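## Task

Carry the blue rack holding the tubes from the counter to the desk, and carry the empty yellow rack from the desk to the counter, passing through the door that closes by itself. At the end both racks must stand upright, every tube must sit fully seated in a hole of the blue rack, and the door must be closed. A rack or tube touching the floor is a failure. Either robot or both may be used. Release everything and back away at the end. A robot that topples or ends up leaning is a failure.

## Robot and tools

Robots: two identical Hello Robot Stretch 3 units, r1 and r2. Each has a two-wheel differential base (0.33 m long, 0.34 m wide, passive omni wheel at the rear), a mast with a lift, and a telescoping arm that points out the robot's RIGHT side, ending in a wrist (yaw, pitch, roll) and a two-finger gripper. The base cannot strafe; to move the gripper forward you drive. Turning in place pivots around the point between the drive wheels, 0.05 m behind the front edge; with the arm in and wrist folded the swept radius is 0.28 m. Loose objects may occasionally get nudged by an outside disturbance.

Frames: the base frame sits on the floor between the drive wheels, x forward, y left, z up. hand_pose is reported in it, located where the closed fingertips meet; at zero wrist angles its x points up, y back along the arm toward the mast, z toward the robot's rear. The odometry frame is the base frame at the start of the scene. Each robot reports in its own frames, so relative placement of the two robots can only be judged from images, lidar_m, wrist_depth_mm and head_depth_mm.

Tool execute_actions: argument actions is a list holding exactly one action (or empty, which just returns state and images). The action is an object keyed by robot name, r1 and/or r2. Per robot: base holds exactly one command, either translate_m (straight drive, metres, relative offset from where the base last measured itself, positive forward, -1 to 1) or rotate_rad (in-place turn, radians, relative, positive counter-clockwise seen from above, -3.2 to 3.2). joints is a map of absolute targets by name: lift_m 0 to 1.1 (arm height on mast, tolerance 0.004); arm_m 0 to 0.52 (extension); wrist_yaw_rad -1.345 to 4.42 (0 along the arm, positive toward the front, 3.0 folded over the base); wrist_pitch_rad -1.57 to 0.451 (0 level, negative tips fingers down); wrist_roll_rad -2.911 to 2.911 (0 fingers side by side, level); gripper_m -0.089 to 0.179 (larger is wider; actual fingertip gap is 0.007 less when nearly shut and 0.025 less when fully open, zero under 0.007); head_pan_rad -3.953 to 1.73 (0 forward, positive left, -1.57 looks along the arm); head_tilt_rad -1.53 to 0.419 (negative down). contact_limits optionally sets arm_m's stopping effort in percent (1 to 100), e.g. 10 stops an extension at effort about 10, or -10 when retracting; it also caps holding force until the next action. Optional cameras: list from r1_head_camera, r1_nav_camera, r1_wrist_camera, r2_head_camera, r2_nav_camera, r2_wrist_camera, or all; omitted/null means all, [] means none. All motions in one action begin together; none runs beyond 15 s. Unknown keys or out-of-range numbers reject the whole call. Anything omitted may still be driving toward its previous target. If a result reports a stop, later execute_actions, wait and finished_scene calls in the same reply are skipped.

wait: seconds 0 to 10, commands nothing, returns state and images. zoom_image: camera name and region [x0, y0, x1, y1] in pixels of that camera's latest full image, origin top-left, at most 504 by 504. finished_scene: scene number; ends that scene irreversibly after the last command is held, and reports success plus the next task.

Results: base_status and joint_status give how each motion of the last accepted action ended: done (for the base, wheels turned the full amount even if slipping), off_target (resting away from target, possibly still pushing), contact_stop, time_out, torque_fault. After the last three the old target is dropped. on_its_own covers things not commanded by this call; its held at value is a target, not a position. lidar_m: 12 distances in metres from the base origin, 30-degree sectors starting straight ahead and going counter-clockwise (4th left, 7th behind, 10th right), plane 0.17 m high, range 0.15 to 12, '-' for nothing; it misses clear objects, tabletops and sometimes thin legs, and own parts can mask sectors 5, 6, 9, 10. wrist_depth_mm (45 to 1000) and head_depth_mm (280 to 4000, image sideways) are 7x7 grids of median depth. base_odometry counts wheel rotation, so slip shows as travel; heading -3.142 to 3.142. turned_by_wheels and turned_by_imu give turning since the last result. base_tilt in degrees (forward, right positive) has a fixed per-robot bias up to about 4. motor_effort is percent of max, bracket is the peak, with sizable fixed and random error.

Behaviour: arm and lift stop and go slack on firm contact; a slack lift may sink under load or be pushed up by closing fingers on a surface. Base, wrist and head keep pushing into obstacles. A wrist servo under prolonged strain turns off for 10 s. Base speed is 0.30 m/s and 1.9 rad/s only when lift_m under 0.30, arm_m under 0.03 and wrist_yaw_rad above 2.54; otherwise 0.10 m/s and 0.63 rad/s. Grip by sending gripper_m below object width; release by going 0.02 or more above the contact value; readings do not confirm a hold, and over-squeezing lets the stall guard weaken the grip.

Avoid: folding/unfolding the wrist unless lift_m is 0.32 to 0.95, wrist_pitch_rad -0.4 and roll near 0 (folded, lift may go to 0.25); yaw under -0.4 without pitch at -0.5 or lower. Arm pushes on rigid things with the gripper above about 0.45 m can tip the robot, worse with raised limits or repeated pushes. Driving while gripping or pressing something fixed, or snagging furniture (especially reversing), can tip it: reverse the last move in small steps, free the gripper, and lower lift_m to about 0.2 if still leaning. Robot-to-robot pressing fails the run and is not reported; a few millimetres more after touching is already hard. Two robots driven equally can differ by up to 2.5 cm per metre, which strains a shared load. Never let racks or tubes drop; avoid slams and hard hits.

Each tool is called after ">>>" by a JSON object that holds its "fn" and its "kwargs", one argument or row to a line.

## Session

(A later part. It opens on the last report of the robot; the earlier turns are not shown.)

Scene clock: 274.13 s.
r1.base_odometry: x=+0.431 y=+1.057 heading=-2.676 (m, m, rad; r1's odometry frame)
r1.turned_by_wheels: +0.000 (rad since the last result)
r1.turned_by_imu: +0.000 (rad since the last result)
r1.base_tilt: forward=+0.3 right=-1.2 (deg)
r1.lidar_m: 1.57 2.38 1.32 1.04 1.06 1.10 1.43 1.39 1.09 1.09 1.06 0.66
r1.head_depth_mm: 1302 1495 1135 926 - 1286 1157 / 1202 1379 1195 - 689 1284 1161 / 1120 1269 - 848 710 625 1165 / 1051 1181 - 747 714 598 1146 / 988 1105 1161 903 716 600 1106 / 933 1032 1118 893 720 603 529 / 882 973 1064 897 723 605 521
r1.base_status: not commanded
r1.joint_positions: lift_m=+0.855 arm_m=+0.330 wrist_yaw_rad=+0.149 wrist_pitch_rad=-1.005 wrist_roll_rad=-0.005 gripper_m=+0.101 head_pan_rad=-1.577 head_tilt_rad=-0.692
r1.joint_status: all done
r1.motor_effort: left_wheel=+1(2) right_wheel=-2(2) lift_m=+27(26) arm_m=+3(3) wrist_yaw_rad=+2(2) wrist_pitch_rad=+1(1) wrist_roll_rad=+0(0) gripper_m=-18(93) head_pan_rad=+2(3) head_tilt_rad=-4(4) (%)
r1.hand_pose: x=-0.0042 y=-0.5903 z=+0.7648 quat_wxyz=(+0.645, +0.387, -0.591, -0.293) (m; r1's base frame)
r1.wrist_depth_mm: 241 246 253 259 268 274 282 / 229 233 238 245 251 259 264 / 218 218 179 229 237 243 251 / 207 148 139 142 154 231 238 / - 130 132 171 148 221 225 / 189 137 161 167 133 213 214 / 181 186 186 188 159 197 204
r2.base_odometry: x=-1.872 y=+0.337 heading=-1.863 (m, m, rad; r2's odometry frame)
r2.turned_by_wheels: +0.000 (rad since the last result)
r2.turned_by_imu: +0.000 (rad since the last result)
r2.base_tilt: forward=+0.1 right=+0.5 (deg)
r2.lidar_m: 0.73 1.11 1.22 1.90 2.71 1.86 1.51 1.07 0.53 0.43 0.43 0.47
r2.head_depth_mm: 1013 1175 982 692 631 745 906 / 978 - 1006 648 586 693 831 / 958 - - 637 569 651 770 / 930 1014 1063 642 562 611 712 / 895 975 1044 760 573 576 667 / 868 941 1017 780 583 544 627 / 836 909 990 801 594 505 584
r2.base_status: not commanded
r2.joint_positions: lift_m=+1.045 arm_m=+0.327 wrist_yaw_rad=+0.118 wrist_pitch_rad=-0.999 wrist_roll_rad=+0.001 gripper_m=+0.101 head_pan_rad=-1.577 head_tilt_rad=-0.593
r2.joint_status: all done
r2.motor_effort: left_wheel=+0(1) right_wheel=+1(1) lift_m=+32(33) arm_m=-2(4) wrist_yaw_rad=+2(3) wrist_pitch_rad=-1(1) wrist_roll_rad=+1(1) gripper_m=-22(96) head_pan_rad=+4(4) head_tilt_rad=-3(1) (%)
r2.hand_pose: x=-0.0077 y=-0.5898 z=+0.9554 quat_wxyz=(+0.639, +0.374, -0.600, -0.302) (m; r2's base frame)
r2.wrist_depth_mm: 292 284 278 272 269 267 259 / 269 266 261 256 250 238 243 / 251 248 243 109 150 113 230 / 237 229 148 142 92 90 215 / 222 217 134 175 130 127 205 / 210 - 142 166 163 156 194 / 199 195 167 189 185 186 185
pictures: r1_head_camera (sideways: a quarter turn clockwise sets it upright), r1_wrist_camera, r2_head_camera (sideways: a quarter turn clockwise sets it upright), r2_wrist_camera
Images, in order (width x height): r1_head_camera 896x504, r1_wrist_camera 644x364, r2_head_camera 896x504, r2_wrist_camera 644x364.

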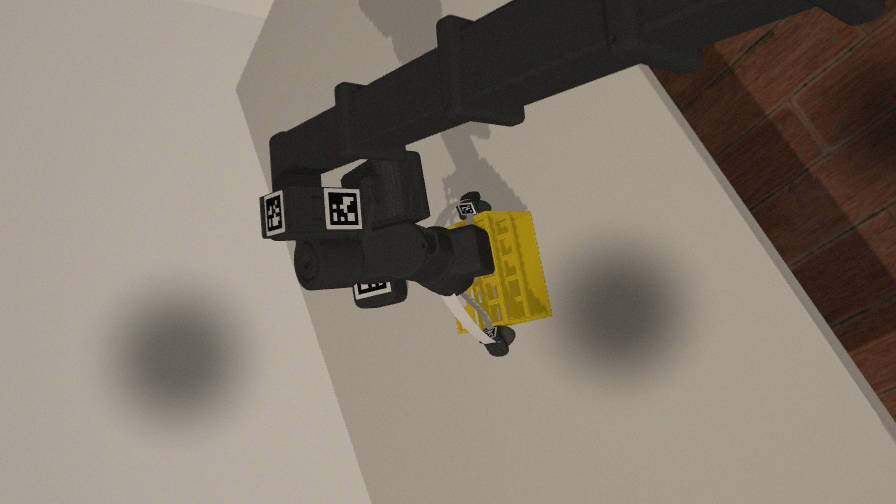

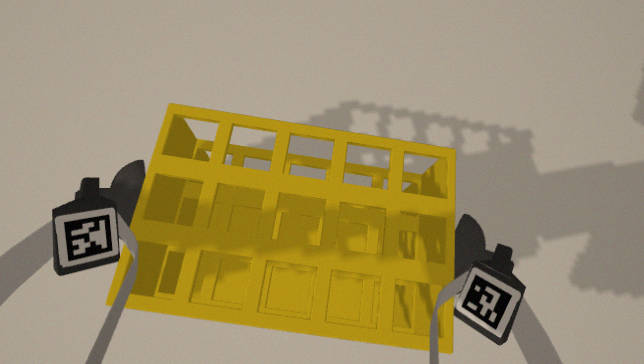

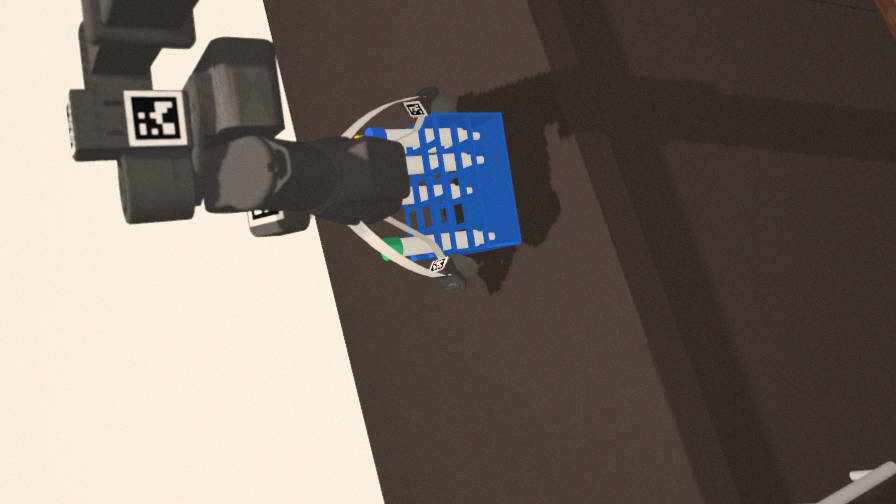

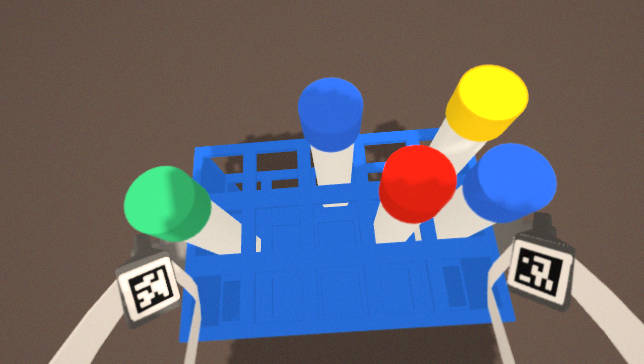

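>>> {"fn": "execute_actions", "kwargs": {
  "actions": [
    {"r1": {"joints": {"gripper_m": 0.088}}, "r2": {"joints": {"gripper_m": 0.088}}}
  ],
  "cameras": []
}}

>>> {"fn": "execute_actions", "kwargs": {
  "actions": [
    {"r1": {"joints": {"lift_m": 0.89}}, "r2": {"joints": {"lift_m": 1.08}}}
  ],
  "cameras": ["r1_wrist_camera", "r2_wrist_camera", "r1_head_camera", "r2_head_camera"]
}}

Scene clock: 277.73 s.
r1.base_odometry: x=+0.431 y=+1.057 heading=-2.676 (m, m, rad; r1's odometry frame)
r1.turned_by_wheels: +0.000 (rad since the last result)
r1.turned_by_imu: -0.001 (rad since the last result)
r1.base_tilt: forward=+0.3 right=-1.2 (deg)
r1.lidar_m: 1.58 2.39 1.32 1.04 1.06 1.10 1.43 1.39 1.09 1.09 1.06 0.66
r1.head_depth_mm: 1294 1498 1129 931 - 1282 1156 / 1201 1381 1192 - 691 1291 1162 / 1122 1270 - 847 711 626 1165 / 1050 1180 - 745 714 599 1145 / 989 1103 1163 905 717 601 1106 / 934 1036 1122 894 719 604 529 / 883 972 1067 898 723 605 520
r1.base_status: not commanded
r1.joint_positions: lift_m=+0.855 arm_m=+0.330 wrist_yaw_rad=+0.149 wrist_pitch_rad=-1.005 wrist_roll_rad=-0.005 gripper_m=+0.089 head_pan_rad=-1.577 head_tilt_rad=-0.692
r1.joint_status: all done
r1.motor_effort: left_wheel=+1(1) right_wheel=-2(2) lift_m=+27(27) arm_m=+3(3) wrist_yaw_rad=+1(2) wrist_pitch_rad=+1(1) wrist_roll_rad=+1(0) gripper_m=-22(72) head_pan_rad=+2(3) head_tilt_rad=-4(4) (%)
r1.hand_pose: x=-0.0042 y=-0.5903 z=+0.7648 quat_wxyz=(+0.645, +0.387, -0.591, -0.293) (m; r1's base frame)
r1.wrist_depth_mm: 242 247 253 258 267 275 282 / 230 235 238 245 251 256 265 / 217 219 181 231 237 244 250 / 207 149 139 142 153 230 236 / - 130 132 172 149 220 225 / 190 146 160 166 133 210 214 / 182 186 186 187 160 197 204
r2.base_odometry: x=-1.872 y=+0.337 heading=-1.863 (m, m, rad; r2's odometry frame)
r2.turned_by_wheels: +0.000 (rad since the last result)
r2.turned_by_imu: +0.001 (rad since the last result)
r2.base_tilt: forward=+0.1 right=+0.6 (deg)
r2.lidar_m: 0.73 1.11 1.22 1.90 2.70 1.86 1.51 1.07 0.53 0.43 0.43 0.47
r2.head_depth_mm: 1014 1176 982 694 633 745 908 / 977 - 1003 648 587 693 830 / 955 - - 637 570 649 768 / 928 1015 1063 642 563 611 715 / 892 976 1039 760 573 576 666 / 865 942 1015 779 584 544 626 / 838 912 985 799 594 505 583
r2.base_status: not commanded
r2.joint_positions: lift_m=+1.045 arm_m=+0.327 wrist_yaw_rad=+0.118 wrist_pitch_rad=-0.999 wrist_roll_rad=+0.001 gripper_m=+0.089 head_pan_rad=-1.577 head_tilt_rad=-0.593
r2.joint_status: all done
r2.motor_effort: left_wheel=+0(0) right_wheel=+1(2) lift_m=+32(32) arm_m=-2(2) wrist_yaw_rad=+2(3) wrist_pitch_rad=-1(1) wrist_roll_rad=+1(1) gripper_m=-28(84) head_pan_rad=+4(5) head_tilt_rad=-4(3) (%)
r2.hand_pose: x=-0.0077 y=-0.5899 z=+0.9555 quat_wxyz=(+0.639, +0.374, -0.600, -0.302) (m; r2's base frame)
r2.wrist_depth_mm: 291 286 280 274 271 266 257 / 269 264 261 256 252 238 241 / 251 248 244 109 150 113 228 / 237 229 147 142 92 90 215 / 223 216 135 174 131 127 206 / 209 - 143 165 164 155 194 / 199 194 167 187 185 186 184
pictures: none
No camera images: the call's "cameras" was empty. Leave "cameras" out to get every camera's image.

Scene clock: 278.87 s.
r1.base_odometry: x=+0.431 y=+1.057 heading=-2.676 (m, m, rad; r1's odometry frame)
r1.turned_by_wheels: +0.000 (rad since the last result)
r1.turned_by_imu: +0.000 (rad since the last result)
r1.base_tilt: forward=+0.3 right=-1.2 (deg)
r1.lidar_m: 1.58 2.39 1.32 1.04 1.06 1.10 1.43 1.39 1.09 1.09 1.06 0.66
r1.head_depth_mm: 1296 1491 1136 - - 1306 1157 / 1208 1370 - 848 706 1286 1158 / 1124 1247 - 878 710 625 1162 / 1049 1173 - 750 713 599 1142 / 987 1103 1165 847 717 600 1104 / 931 1030 1121 892 720 603 529 / 884 972 1065 895 723 605 520
r1.base_status: not commanded
r1.joint_positions: lift_m=+0.890 arm_m=+0.330 wrist_yaw_rad=+0.149 wrist_pitch_rad=-1.008 wrist_roll_rad=-0.005 gripper_m=+0.092 head_pan_rad=-1.577 head_tilt_rad=-0.692
r1.joint_status: all done
r1.motor_effort: left_wheel=+2(1) right_wheel=-2(2) lift_m=+43(45) arm_m=+3(3) wrist_yaw_rad=+2(2) wrist_pitch_rad=+2(2) wrist_roll_rad=+0(0) gripper_m=-20(21) head_pan_rad=+2(3) head_tilt_rad=-4(4) (%)
r1.hand_pose: x=-0.0043 y=-0.5897 z=+0.7988 quat_wxyz=(+0.645, +0.387, -0.590, -0.294) (m; r1's base frame)
r1.wrist_depth_mm: 277 284 292 301 308 317 325 / 265 270 277 285 293 300 305 / 252 254 177 267 276 284 292 / 244 147 137 140 154 268 275 / - 130 131 172 148 258 261 / 219 150 160 195 134 245 248 / 210 214 216 161 160 230 236
r2.base_odometry: x=-1.872 y=+0.337 heading=-1.863 (m, m, rad; r2's odometry frame)
r2.turned_by_wheels: +0.000 (rad since the last result)
r2.turned_by_imu: +0.000 (rad since the last result)
r2.base_tilt: forward=+0.1 right=+0.6 (deg)
r2.lidar_m: 0.73 1.11 1.22 1.90 2.70 1.85 1.51 1.07 0.53 0.43 0.43 0.47
r2.head_depth_mm: 1058 1163 980 692 631 742 903 / - 1133 1009 649 585 694 830 / 936 - - 625 570 647 768 / 922 1004 1064 644 562 610 715 / 897 975 1039 755 574 576 667 / 865 937 1014 776 582 545 624 / 840 907 985 796 593 504 583
r2.base_status: not commanded
r2.joint_positions: lift_m=+1.080 arm_m=+0.327 wrist_yaw_rad=+0.118 wrist_pitch_rad=-1.008 wrist_roll_rad=+0.001 gripper_m=+0.095 head_pan_rad=-1.577 head_tilt_rad=-0.593
r2.joint_status: all done
r2.on_its_own: gripper_m is held at +0.095, not at your +0.088, by its stall guard, which is still easing
r2.motor_effort: left_wheel=+1(1) right_wheel=+1(0) lift_m=+47(48) arm_m=-1(1) wrist_yaw_rad=+2(3) wrist_pitch_rad=+4(4) wrist_roll_rad=+1(1) gripper_m=-10(28) head_pan_rad=+5(3) head_tilt_rad=-2(2) (%)
r2.hand_pose: x=-0.0079 y=-0.5877 z=+0.9889 quat_wxyz=(+0.638, +0.377, -0.598, -0.305) (m; r2's base frame)
r2.wrist_depth_mm: 329 324 319 312 305 297 294 / 309 304 297 291 288 279 279 / 290 285 278 97 263 96 261 / 271 268 154 140 91 90 247 / 256 91 134 174 125 92 235 / 243 - 139 197 160 149 224 / 233 226 151 217 214 214 213
pictures: r1_head_camera (sideways: a quarter turn clockwise sets it upright), r1_wrist_camera, r2_head_camera (sideways: a quarter turn clockwise sets it upright), r2_wrist_camera
Images, in order (width x height): r1_head_camera 896x504, r1_wrist_camera 644x364, r2_head_camera 896x504, r2_wrist_camera 644x364.

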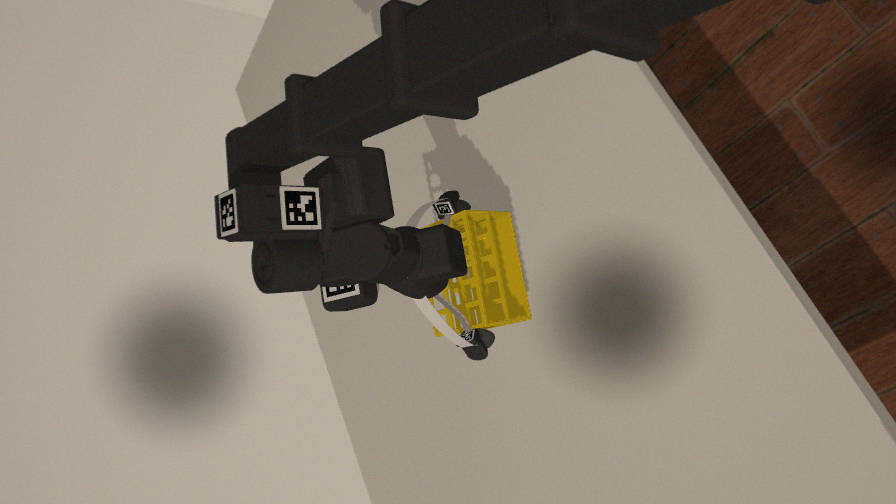

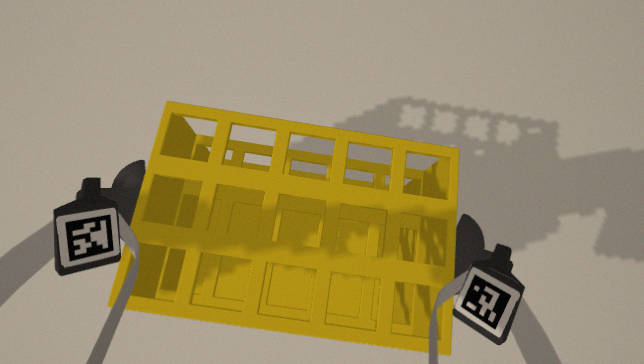

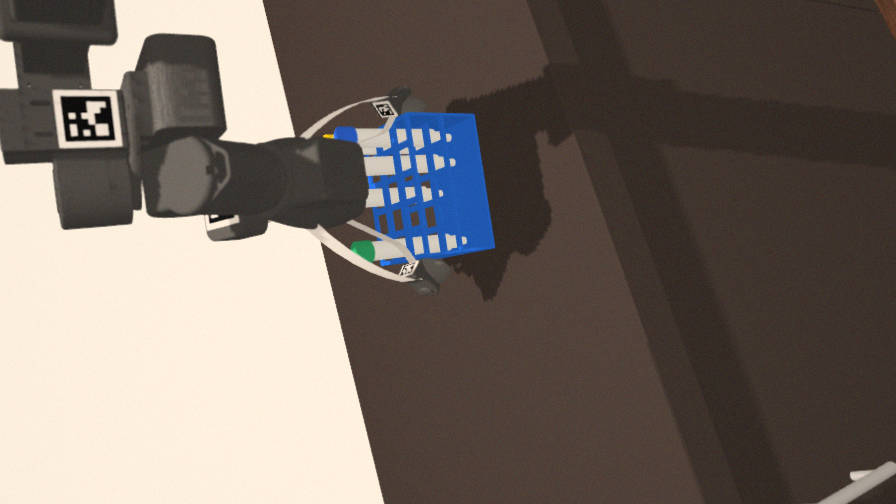

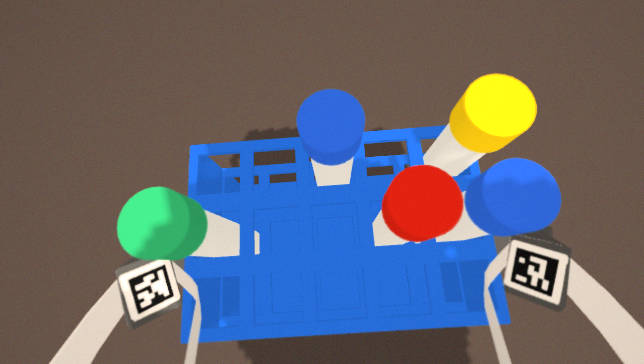

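>>> {"fn": "execute_actions", "kwargs": {
  "actions": [
    {"r1": {"joints": {"gripper_m": 0.103}}, "r2": {"joints": {"gripper_m": 0.106}}}
  ],
  "cameras": ["r1_wrist_camera", "r2_wrist_camera"]
}}

>>> {"fn": "wait", "kwargs": {
  "seconds": 3
}}

Scene clock: 281.83 s.
r1.base_odometry: x=+0.431 y=+1.057 heading=-2.676 (m, m, rad; r1's odometry frame)
r1.turned_by_wheels: +0.000 (rad since the last result)
r1.turned_by_imu: -0.001 (rad since the last result)
r1.base_tilt: forward=+0.4 right=-1.2 (deg)
r1.lidar_m: 1.57 2.39 1.32 1.04 1.06 1.10 1.43 1.39 1.09 1.09 1.06 0.66
r1.head_depth_mm: 1301 1485 1132 - - 1311 1157 / 1199 1373 - 847 707 1289 1165 / 1119 1245 - 879 709 625 1165 / 1048 1173 - 752 712 598 1143 / 985 1102 1162 847 716 600 1107 / 933 1031 1120 893 722 603 529 / 882 973 1068 897 724 604 520
r1.base_status: not commanded
r1.joint_positions: lift_m=+0.890 arm_m=+0.330 wrist_yaw_rad=+0.149 wrist_pitch_rad=-1.008 wrist_roll_rad=-0.005 gripper_m=+0.104 head_pan_rad=-1.577 head_tilt_rad=-0.692
r1.joint_status: all done
r1.motor_effort: left_wheel=+2(2) right_wheel=-2(1) lift_m=+43(43) arm_m=+3(3) wrist_yaw_rad=+2(2) wrist_pitch_rad=+2(2) wrist_roll_rad=+0(0) gripper_m=-16(33) head_pan_rad=+2(3) head_tilt_rad=-3(4) (%)
r1.hand_pose: x=-0.0043 y=-0.5897 z=+0.7988 quat_wxyz=(+0.645, +0.387, -0.590, -0.294) (m; r1's base frame)
r1.wrist_depth_mm: 279 284 293 299 306 317 325 / 264 269 277 285 291 298 306 / 252 254 177 266 274 283 289 / 241 148 138 140 154 270 275 / - 129 132 172 148 258 260 / 220 151 161 195 134 245 248 / 211 215 216 161 160 229 236
r2.base_odometry: x=-1.872 y=+0.337 heading=-1.863 (m, m, rad; r2's odometry frame)
r2.turned_by_wheels: +0.000 (rad since the last result)
r2.turned_by_imu: +0.000 (rad since the last result)
r2.base_tilt: forward=+0.1 right=+0.6 (deg)
r2.lidar_m: 0.73 1.11 1.22 1.91 2.71 1.85 1.51 1.07 0.53 0.43 0.43 0.47
r2.head_depth_mm: 1061 1161 983 689 630 745 904 / - 1134 1013 648 585 694 828 / 931 - - 626 569 648 768 / 922 1008 1061 643 562 609 713 / 894 976 1040 755 572 576 667 / 866 939 1012 779 582 543 624 / 838 909 986 798 594 504 582
r2.base_status: not commanded
r2.joint_positions: lift_m=+1.080 arm_m=+0.327 wrist_yaw_rad=+0.118 wrist_pitch_rad=-1.008 wrist_roll_rad=+0.001 gripper_m=+0.107 head_pan_rad=-1.577 head_tilt_rad=-0.593
r2.joint_status: all done
r2.motor_effort: left_wheel=+1(1) right_wheel=+1(1) lift_m=+46(47) arm_m=-1(1) wrist_yaw_rad=+1(3) wrist_pitch_rad=+4(4) wrist_roll_rad=+1(1) gripper_m=-18(18) head_pan_rad=+4(4) head_tilt_rad=-3(2) (%)
r2.hand_pose: x=-0.0079 y=-0.5877 z=+0.9889 quat_wxyz=(+0.638, +0.377, -0.598, -0.305) (m; r2's base frame)
r2.wrist_depth_mm: 327 323 319 313 306 300 298 / 306 306 300 293 286 280 278 / 286 284 282 97 263 96 261 / 272 266 153 140 91 90 246 / 257 91 133 174 125 93 235 / 241 - 139 195 159 149 224 / 232 227 150 217 214 215 213
pictures: r1_wrist_camera, r2_wrist_camera
Images, in order (width x height): r1_wrist_camera 644x364, r2_wrist_camera 644x364.

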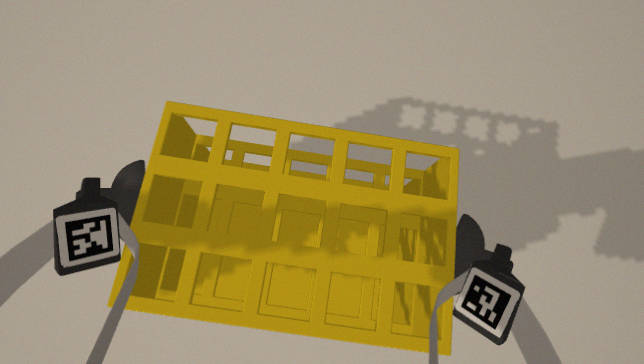

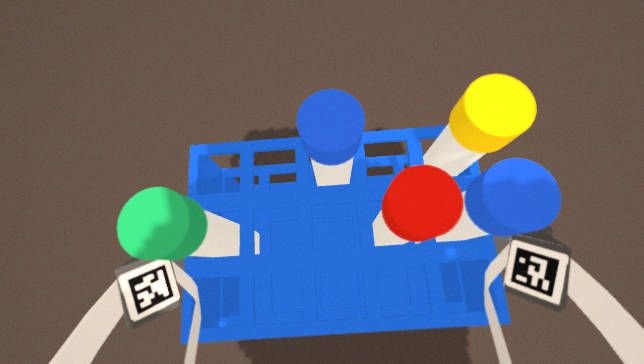

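Scene clock: 284.83 s.
r1.base_odometry: x=+0.431 y=+1.057 heading=-2.676 (m, m, rad; r1's odometry frame)
r1.turned_by_wheels: +0.000 (rad since the last result)
r1.turned_by_imu: -0.001 (rad since the last result)
r1.base_tilt: forward=+0.4 right=-1.1 (deg)
r1.lidar_m: 1.58 2.39 1.32 1.04 1.06 1.10 1.43 1.39 1.09 1.09 1.06 0.66
r1.head_depth_mm: 1295 1488 1134 - - 1313 1158 / 1200 1373 - 846 708 1284 1161 / 1118 1248 - 877 711 625 1164 / 1052 1175 - 751 713 598 1148 / 986 1106 1164 849 716 601 1105 / 931 1033 1118 891 720 603 530 / 882 973 1067 897 722 605 520
r1.base_status: not commanded
r1.joint_positions: lift_m=+0.890 arm_m=+0.330 wrist_yaw_rad=+0.149 wrist_pitch_rad=-1.008 wrist_roll_rad=-0.005 gripper_m=+0.104 head_pan_rad=-1.577 head_tilt_rad=-0.692
r1.joint_status: all done
r1.motor_effort: left_wheel=+1(2) right_wheel=-2(1) lift_m=+43(43) arm_m=+3(3) wrist_yaw_rad=+2(2) wrist_pitch_rad=+2(2) wrist_roll_rad=+0(0) gripper_m=-17(33) head_pan_rad=+2(3) head_tilt_rad=-4(4) (%)
r1.hand_pose: x=-0.0043 y=-0.5897 z=+0.7988 quat_wxyz=(+0.645, +0.387, -0.590, -0.294) (m; r1's base frame)
r1.wrist_depth_mm: 280 286 292 302 309 317 326 / 264 271 276 284 290 296 306 / 253 253 176 265 275 283 292 / 242 147 137 140 154 269 277 / - 129 132 172 149 257 261 / 219 151 161 195 133 247 249 / 211 215 216 160 159 230 237
r2.base_odometry: x=-1.872 y=+0.337 heading=-1.863 (m, m, rad; r2's odometry frame)
r2.turned_by_wheels: +0.000 (rad since the last result)
r2.turned_by_imu: +0.000 (rad since the last result)
r2.base_tilt: forward=+0.1 right=+0.6 (deg)
r2.lidar_m: 0.73 1.11 1.22 1.90 2.71 1.86 1.51 1.07 0.53 0.43 0.43 0.47
r2.head_depth_mm: 1059 1160 982 691 633 745 903 / - 1136 1013 647 585 693 829 / 933 - - 625 569 649 767 / 922 1004 1065 643 561 610 715 / 893 976 1036 756 572 576 668 / 868 940 1013 777 582 543 626 / 837 909 984 796 593 504 582
r2.base_status: not commanded
r2.joint_positions: lift_m=+1.080 arm_m=+0.327 wrist_yaw_rad=+0.118 wrist_pitch_rad=-1.008 wrist_roll_rad=+0.001 gripper_m=+0.107 head_pan_rad=-1.577 head_tilt_rad=-0.593
r2.joint_status: all done
r2.motor_effort: left_wheel=+1(1) right_wheel=+1(1) lift_m=+47(47) arm_m=-2(1) wrist_yaw_rad=+2(3) wrist_pitch_rad=+4(4) wrist_roll_rad=+1(1) gripper_m=-18(18) head_pan_rad=+5(4) head_tilt_rad=-3(2) (%)
r2.hand_pose: x=-0.0079 y=-0.5877 z=+0.9889 quat_wxyz=(+0.638, +0.377, -0.598, -0.305) (m; r2's base frame)
r2.wrist_depth_mm: 327 322 319 313 304 303 299 / 306 306 299 294 287 282 277 / 287 285 280 97 263 96 264 / 272 266 154 139 91 90 247 / 256 91 133 174 125 92 234 / 241 - 139 197 160 148 224 / 231 225 151 218 214 214 213
wait: 3.00 s; at rest by 0.27 s
pictures: r1_head_camera (sideways: a quarter turn clockwise sets it upright), r1_nav_camera (sideways: a quarter turn counterclockwise sets it upright), r1_wrist_camera, r2_head_camera (sideways: a quarter turn clockwise sets it upright), r2_nav_camera (sideways: a quarter turn counterclockwise sets it upright), r2_wrist_camera
Images, in order (width x height): r1_head_camera 896x504, r1_nav_camera 672x504, r1_wrist_camera 644x364, r2_head_camera 896x504, r2_nav_camera 672x504, r2_wrist_camera 644x364.

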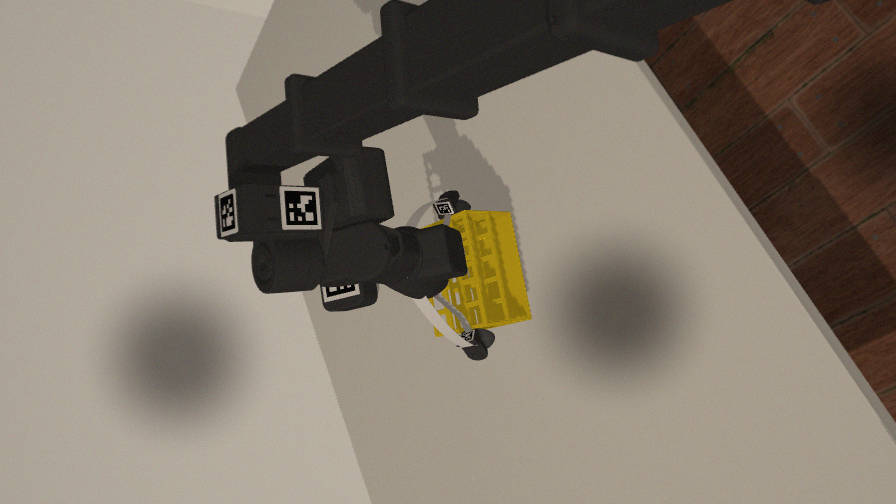

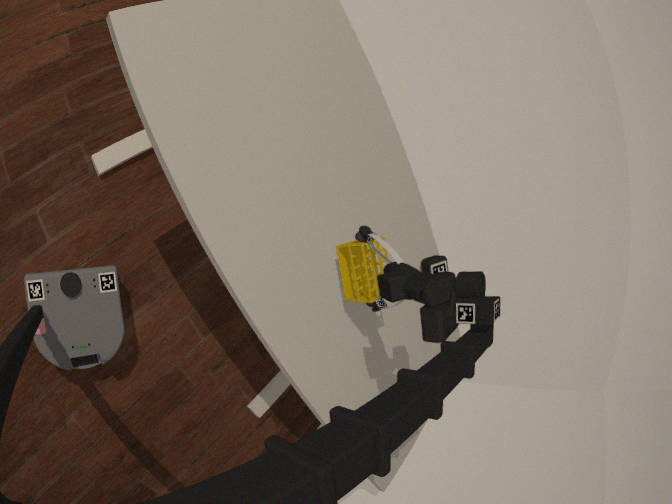

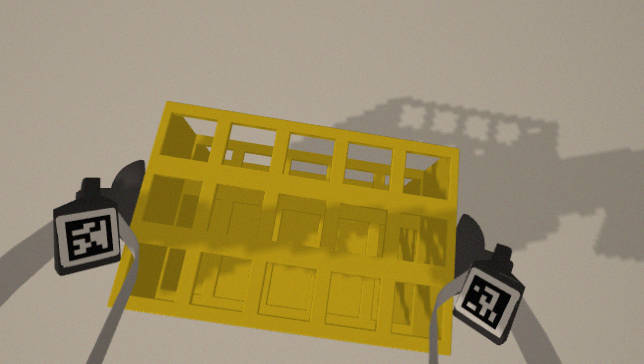

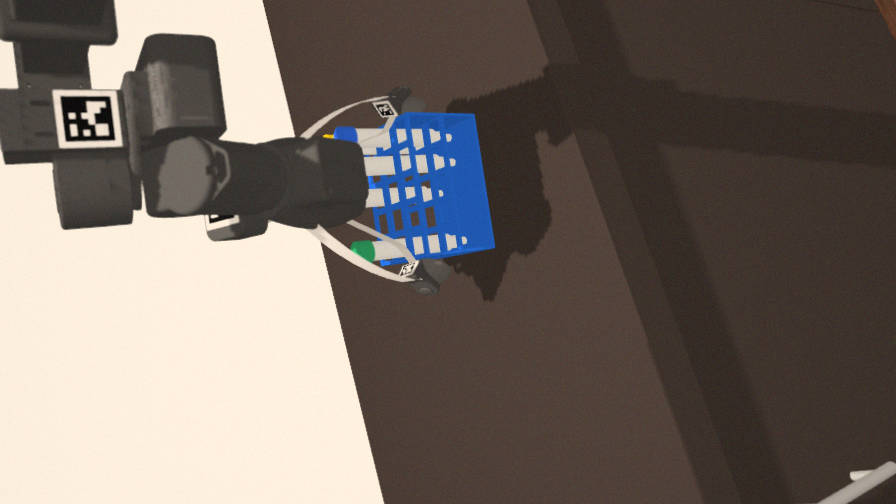

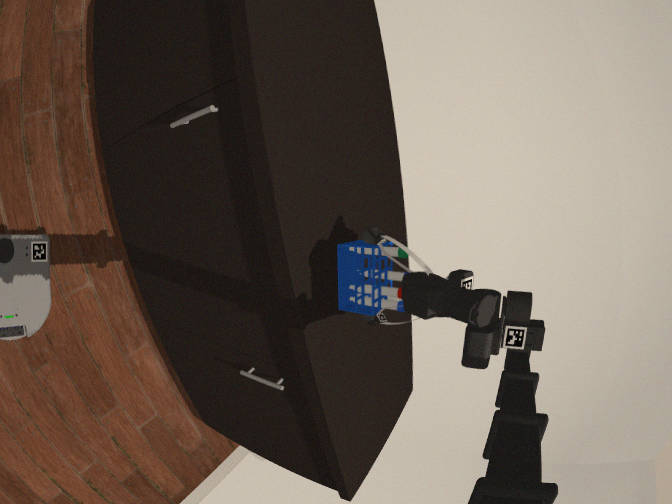

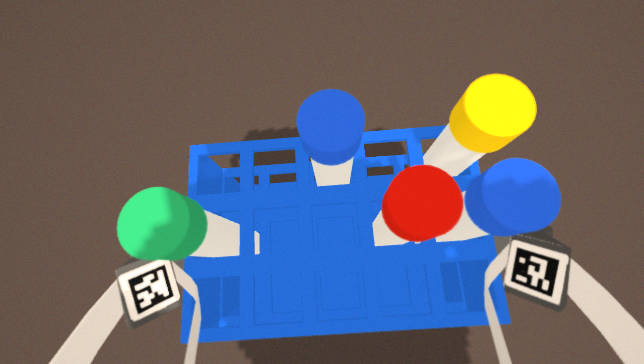

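>>> {"fn": "execute_actions", "kwargs": {
  "actions": [
    {"r1": {"joints": {"arm_m": 0.0, "head_pan_rad": -3.14, "head_tilt_rad": -0.4}, "base": {"rotate_rad": -1.13}}, "r2": {"joints": {"arm_m": 0.0, "head_pan_rad": 0.6, "head_tilt_rad": -0.4}, "base": {"rotate_rad": 2.06}}}
  ],
  "cameras": ["r1_wrist_camera", "r2_wrist_camera", "r1_head_camera", "r1_nav_camera", "r2_nav_camera"]
}}

Scene clock: 321.67 s.
r1.base_odometry: x=+0.431 y=+1.057 heading=+2.477 (m, m, rad; r1's odometry frame)
r1.turned_by_wheels: -1.130 (rad since the last result)
r1.turned_by_imu: -1.122 (rad since the last result)
r1.base_tilt: forward=+0.4 right=-1.2 (deg)
r1.lidar_m: 1.06 0.66 1.44 2.39 1.45 1.04 1.05 1.08 1.31 1.39 1.09 1.12
r1.head_depth_mm: 852 909 980 1065 1169 - - / 895 964 1045 1133 1241 - - / 885 950 1030 1124 1234 - - / 872 940 1018 1110 1220 1340 1358 / 863 929 1004 1092 1200 1328 1366 / 853 919 992 1079 1177 1308 1379 / 844 906 979 1063 1160 1284 1360
r1.base_status: done
r1.joint_positions: lift_m=+0.890 arm_m=+0.000 wrist_yaw_rad=+0.150 wrist_pitch_rad=-1.009 wrist_roll_rad=-0.005 gripper_m=+0.104 head_pan_rad=-3.133 head_tilt_rad=-0.408
r1.joint_status: all done
r1.motor_effort: left_wheel=+1(6) right_wheel=-2(8) lift_m=+43(43) arm_m=-3(6) wrist_yaw_rad=+1(2) wrist_pitch_rad=+2(2) wrist_roll_rad=+0(0) gripper_m=-15(16) head_pan_rad=-3(32) head_tilt_rad=+3(22) (%)
r1.hand_pose: x=-0.0043 y=-0.2602 z=+0.7987 quat_wxyz=(+0.645, +0.388, -0.590, -0.294) (m; r1's base frame)
r1.wrist_depth_mm: - - - - - - - / - - - - - - - / - - 177 - - - - / 961 148 137 140 154 - - / - 130 132 172 148 - - / 865 151 160 196 134 981 - / 839 846 845 125 160 910 955
r2.base_odometry: x=-1.872 y=+0.337 heading=+0.197 (m, m, rad; r2's odometry frame)
r2.turned_by_wheels: +2.060 (rad since the last result)
r2.turned_by_imu: +2.070 (rad since the last result)
r2.base_tilt: forward=+0.1 right=+0.6 (deg)
r2.lidar_m: 2.71 1.91 1.52 1.50 0.55 0.44 0.43 0.46 0.70 1.11 1.20 1.81
r2.head_depth_mm: 2547 2748 2876 3057 2319 1739 1407 / 2477 2607 2781 2927 2328 1775 1417 / 2165 2257 2422 2554 2410 1812 1440 / 1936 2027 2133 2240 2305 1824 1459 / 1763 1848 1918 2008 2111 1866 1471 / 1608 1666 1747 1809 1889 1862 1499 / 1478 1522 1585 1655 1722 1753 1514
r2.base_status: done
r2.joint_positions: lift_m=+1.080 arm_m=+0.000 wrist_yaw_rad=+0.119 wrist_pitch_rad=-1.009 wrist_roll_rad=+0.001 gripper_m=+0.107 head_pan_rad=+0.593 head_tilt_rad=-0.408
r2.joint_status: all done
r2.motor_effort: left_wheel=-2(4) right_wheel=+3(5) lift_m=+46(46) arm_m=-4(3) wrist_yaw_rad=+1(2) wrist_pitch_rad=+5(5) wrist_roll_rad=+1(1) gripper_m=-18(18) head_pan_rad=+5(52) head_tilt_rad=+3(16) (%)
r2.hand_pose: x=-0.0078 y=-0.2608 z=+0.9888 quat_wxyz=(+0.638, +0.378, -0.598, -0.305) (m; r2's base frame)
r2.wrist_depth_mm: - - - - - - - / - - - - - - 676 / - - - 97 - 96 654 / - - 154 139 91 90 630 / - 91 133 174 126 93 611 / - - 138 196 160 148 539 / - - 151 160 125 811 606
pictures: r1_head_camera (sideways: a quarter turn clockwise sets it upright), r1_nav_camera (sideways: a quarter turn counterclockwise sets it upright), r1_wrist_camera, r2_nav_camera (sideways: a quarter turn counterclockwise sets it upright), r2_wrist_camera
Images, in order (width x height): r1_head_camera 896x504, r1_nav_camera 672x504, r1_wrist_camera 644x364, r2_nav_camera 672x504, r2_wrist_camera 644x364.

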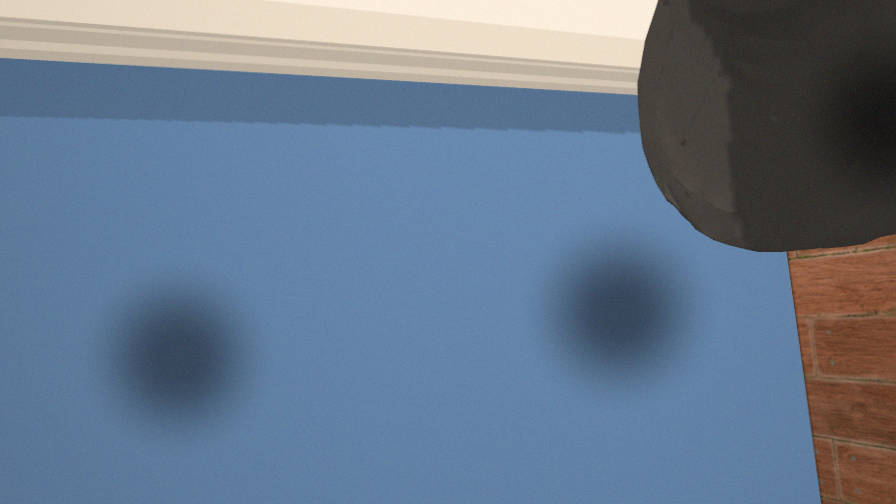

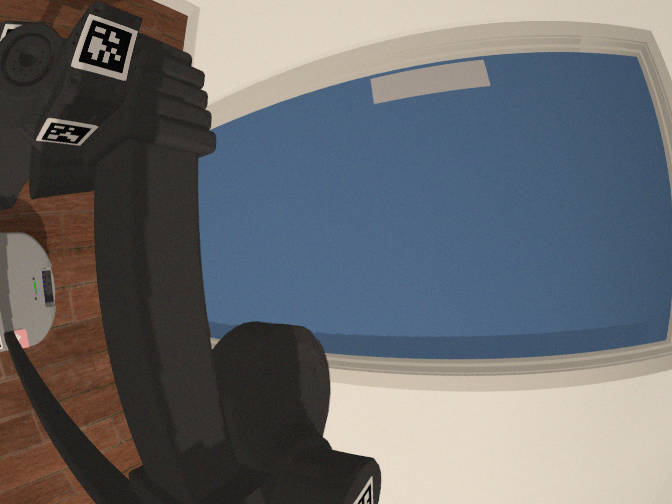

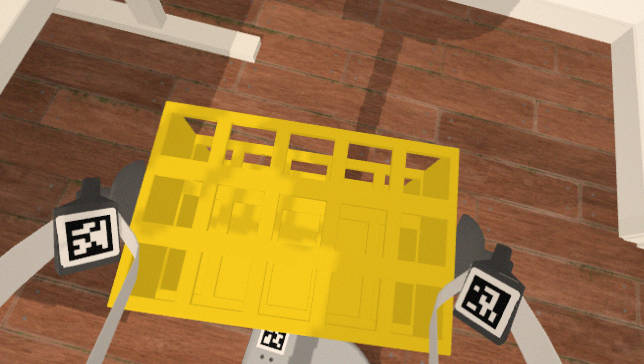

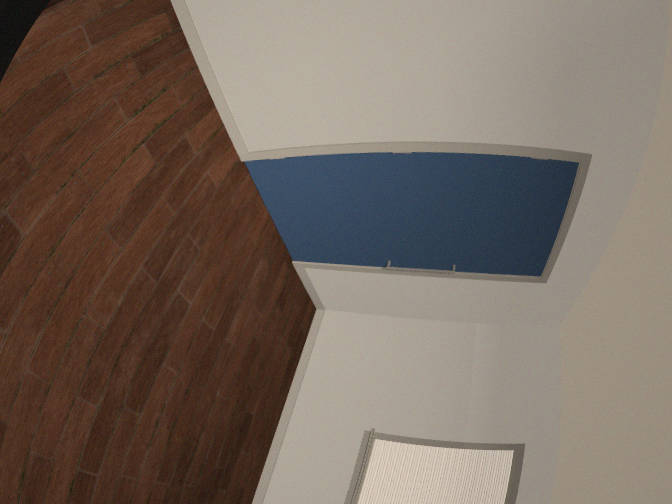

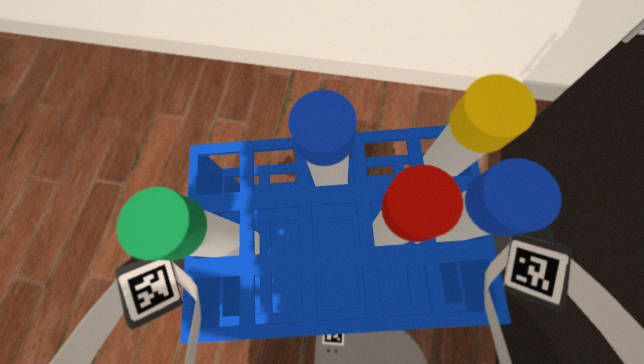

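>>> {"fn": "execute_actions", "kwargs": {
  "actions": [
    {"r1": {"joints": {"wrist_yaw_rad": 1.57}, "base": {"rotate_rad": 0.06}}, "r2": {"joints": {"wrist_yaw_rad": 1.57}, "base": {"translate_m": 0.2}}}
  ],
  "cameras": ["r1_wrist_camera", "r2_wrist_camera"]
}}

>>> {"fn": "execute_actions", "kwargs": {
  "actions": [
    {"r1": {"joints": {"head_tilt_rad": -0.9}, "base": {"translate_m": -1.0}}, "r2": {"joints": {"lift_m": 0.92}, "base": {"translate_m": 1.0}}}
  ],
  "cameras": ["r1_wrist_camera", "r2_wrist_camera", "r1_nav_camera", "r2_nav_camera"]
}}

Scene clock: 332.20 s.
r1.base_odometry: x=+0.431 y=+1.057 heading=+2.537 (m, m, rad; r1's odometry frame)
r1.turned_by_wheels: +0.060 (rad since the last result)
r1.turned_by_imu: +0.058 (rad since the last result)
r1.base_tilt: forward=+0.5 right=-1.2 (deg)
r1.lidar_m: 1.06 0.66 1.53 2.39 1.36 1.05 1.05 1.09 1.39 1.39 1.09 1.10
r1.head_depth_mm: 879 942 1008 1081 1180 - - / 879 947 1025 1119 1230 - - / 875 941 1021 1112 1222 - - / 869 936 1011 1108 1215 1330 1363 / 864 928 1008 1095 1204 1337 1371 / 859 926 1001 1089 1193 1319 1376 / 856 919 999 1081 1188 1310 1390
r1.base_status: done
r1.joint_positions: lift_m=+0.890 arm_m=+0.000 wrist_yaw_rad=+1.568 wrist_pitch_rad=-1.009 wrist_roll_rad=-0.005 gripper_m=+0.104 head_pan_rad=-3.133 head_tilt_rad=-0.408
r1.joint_status: all done
r1.motor_effort: left_wheel=-1(3) right_wheel=+2(5) lift_m=+43(44) arm_m=-3(3) wrist_yaw_rad=+3(3) wrist_pitch_rad=+2(2) wrist_roll_rad=+0(0) gripper_m=-15(17) head_pan_rad=-3(3) head_tilt_rad=+4(3) (%)
r1.hand_pose: x=+0.0948 y=-0.1458 z=+0.7987 quat_wxyz=(+0.680, +0.678, -0.195, +0.197) (m; r1's base frame)
r1.wrist_depth_mm: - 293 296 304 309 315 330 / - - - - 303 305 310 / - - 177 - - - - / 944 148 137 140 154 - - / - 130 131 173 148 - - / 874 151 160 197 134 983 976 / 844 - 124 159 159 910 970
r2.base_odometry: x=-1.676 y=+0.376 heading=+0.197 (m, m, rad; r2's odometry frame)
r2.turned_by_wheels: +0.000 (rad since the last result)
r2.turned_by_imu: +0.002 (rad since the last result)
r2.base_tilt: forward=+0.1 right=+0.6 (deg)
r2.lidar_m: 2.51 1.87 1.49 1.47 0.80 0.64 0.63 0.68 1.15 1.14 1.23 1.86
r2.head_depth_mm: 2361 2510 2705 2892 2312 1758 1395 / 2397 2586 2728 2876 2342 1778 1421 / 2117 2216 2365 2501 2384 1798 1437 / 1908 2016 2095 2216 2249 1828 1459 / 1724 1797 1870 1973 2076 1867 1469 / 1581 1656 1710 1783 1867 1842 1499 / 1453 1505 1558 1609 1688 1731 1511
r2.base_status: done
r2.joint_positions: lift_m=+1.080 arm_m=+0.000 wrist_yaw_rad=+1.567 wrist_pitch_rad=-1.009 wrist_roll_rad=+0.001 gripper_m=+0.107 head_pan_rad=+0.593 head_tilt_rad=-0.408
r2.joint_status: all done
r2.motor_effort: left_wheel=-2(3) right_wheel=+3(5) lift_m=+47(46) arm_m=-3(3) wrist_yaw_rad=+2(4) wrist_pitch_rad=+5(4) wrist_roll_rad=+1(1) gripper_m=-18(18) head_pan_rad=+4(5) head_tilt_rad=+3(3) (%)
r2.hand_pose: x=+0.0947 y=-0.1460 z=+0.9888 quat_wxyz=(+0.680, +0.679, -0.197, +0.194) (m; r2's base frame)
r2.wrist_depth_mm: - - - - - - - / - - - - - - - / - - - 97 - 96 - / - - 153 139 91 90 - / - 91 133 174 125 93 - / - - 139 196 160 149 - / - - 128 159 - - -
pictures: r1_wrist_camera, r2_wrist_camera
Images, in order (width x height): r1_wrist_camera 644x364, r2_wrist_camera 644x364.

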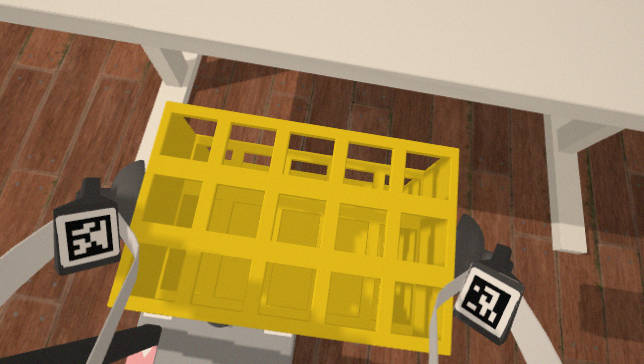

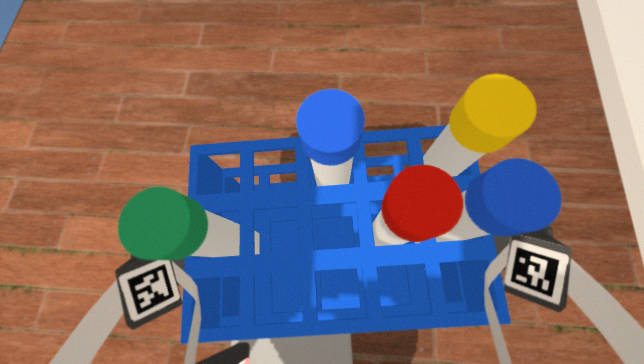

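Scene clock: 343.37 s.
r1.base_odometry: x=+1.253 y=+0.488 heading=+2.537 (m, m, rad; r1's odometry frame)
r1.turned_by_wheels: +0.000 (rad since the last result)
r1.turned_by_imu: +0.001 (rad since the last result)
r1.base_tilt: forward=+0.3 right=-1.3 (deg)
r1.lidar_m: 1.63 2.16 2.48 0.35 0.27 0.26 0.28 0.40 1.42 0.59 1.43 1.84
r1.head_depth_mm: - - - - - - 707 / - - - - - - 913 / - - - - - - - / - 294 328 - 539 - - / - 305 373 480 605 - - / 289 328 410 543 709 - 1112 / 301 357 455 626 869 - 1106
r1.base_status: done
r1.joint_positions: lift_m=+0.890 arm_m=+0.000 wrist_yaw_rad=+1.569 wrist_pitch_rad=-1.010 wrist_roll_rad=-0.005 gripper_m=+0.104 head_pan_rad=-3.134 head_tilt_rad=-0.891
r1.joint_status: all done
r1.motor_effort: left_wheel=-2(31) right_wheel=-3(46) lift_m=+41(43) arm_m=-3(3) wrist_yaw_rad=+2(3) wrist_pitch_rad=+3(4) wrist_roll_rad=+0(0) gripper_m=-15(15) head_pan_rad=-3(3) head_tilt_rad=-4(29) (%)
r1.hand_pose: x=+0.0944 y=-0.1457 z=+0.7986 quat_wxyz=(+0.681, +0.679, -0.194, +0.196) (m; r1's base frame)
r1.wrist_depth_mm: - - - - - - - / - - - - - - - / - - 176 - - - - / 939 148 137 140 153 - - / - 129 132 173 148 - - / 806 151 161 195 134 978 991 / 701 - 123 160 159 781 971
r2.base_odometry: x=-0.695 y=+0.571 heading=+0.196 (m, m, rad; r2's odometry frame)
r2.turned_by_wheels: +0.000 (rad since the last result)
r2.turned_by_imu: +0.009 (rad since the last result)
r2.base_tilt: forward=+0.2 right=+0.5 (deg)
r2.lidar_m: 1.52 1.65 0.99 1.10 1.46 1.63 1.61 1.60 1.27 1.26 1.37 1.54
r2.head_depth_mm: 1409 1497 1618 1728 1870 1740 1400 / 1519 1636 1752 1885 2058 1777 1418 / 1643 1765 1922 2099 2224 1807 1440 / 1714 1804 1888 2007 2108 1839 1455 / 1560 1629 1702 1790 1121 1173 1266 / 1429 877 915 975 1055 1131 1231 / 798 841 897 957 1022 1108 1197
r2.base_status: done
r2.joint_positions: lift_m=+0.920 arm_m=+0.000 wrist_yaw_rad=+1.567 wrist_pitch_rad=-1.009 wrist_roll_rad=+0.001 gripper_m=+0.107 head_pan_rad=+0.593 head_tilt_rad=-0.408
r2.joint_status: all done
r2.motor_effort: left_wheel=-2(3) right_wheel=+2(4) lift_m=+35(42) arm_m=-3(4) wrist_yaw_rad=+3(2) wrist_pitch_rad=+5(5) wrist_roll_rad=+1(1) gripper_m=-19(18) head_pan_rad=+5(5) head_tilt_rad=+2(3) (%)
r2.hand_pose: x=+0.0946 y=-0.1460 z=+0.8291 quat_wxyz=(+0.680, +0.679, -0.197, +0.194) (m; r2's base frame)
r2.wrist_depth_mm: - - - - - - - / - - - - - - - / - - - 97 - 96 - / - - 153 139 91 90 - / - 91 134 175 125 93 989 / - - 139 196 160 148 967 / 995 942 128 159 892 891 919
pictures: r1_nav_camera (sideways: a quarter turn counterclockwise sets it upright), r1_wrist_camera, r2_nav_camera (sideways: a quarter turn counterclockwise sets it upright), r2_wrist_camera
Images, in order (width x height): r1_nav_camera 672x504, r1_wrist_camera 644x364, r2_nav_camera 672x504, r2_wrist_camera 644x364.

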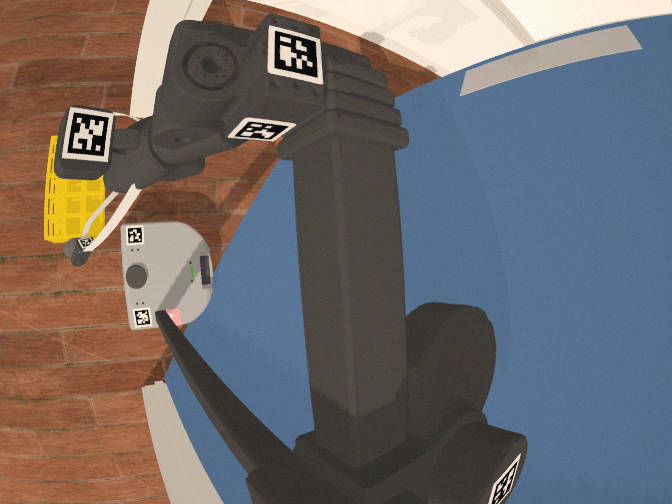

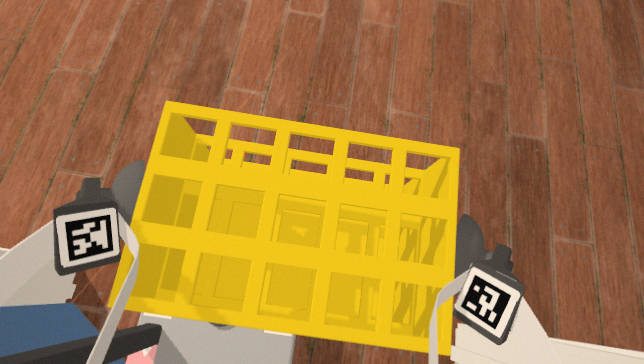

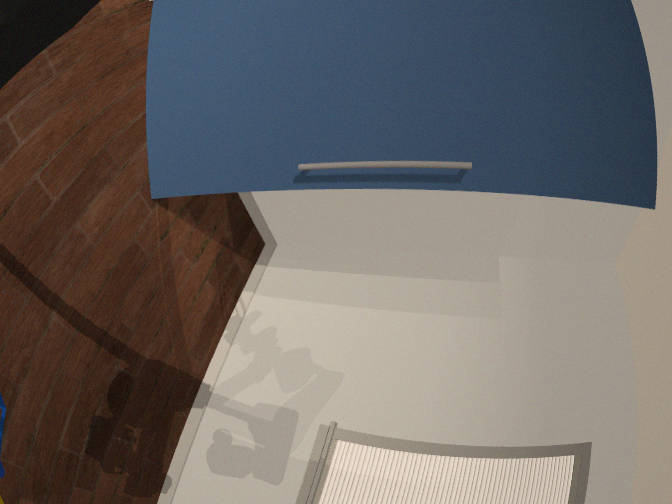

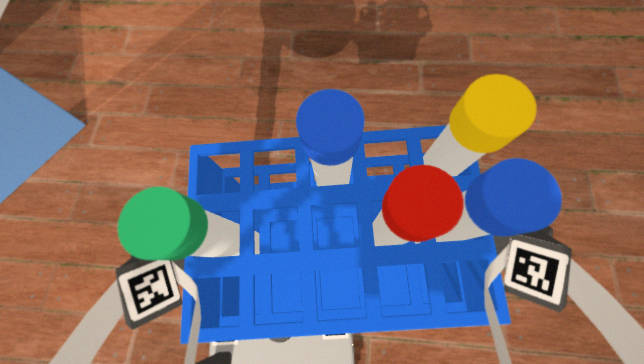

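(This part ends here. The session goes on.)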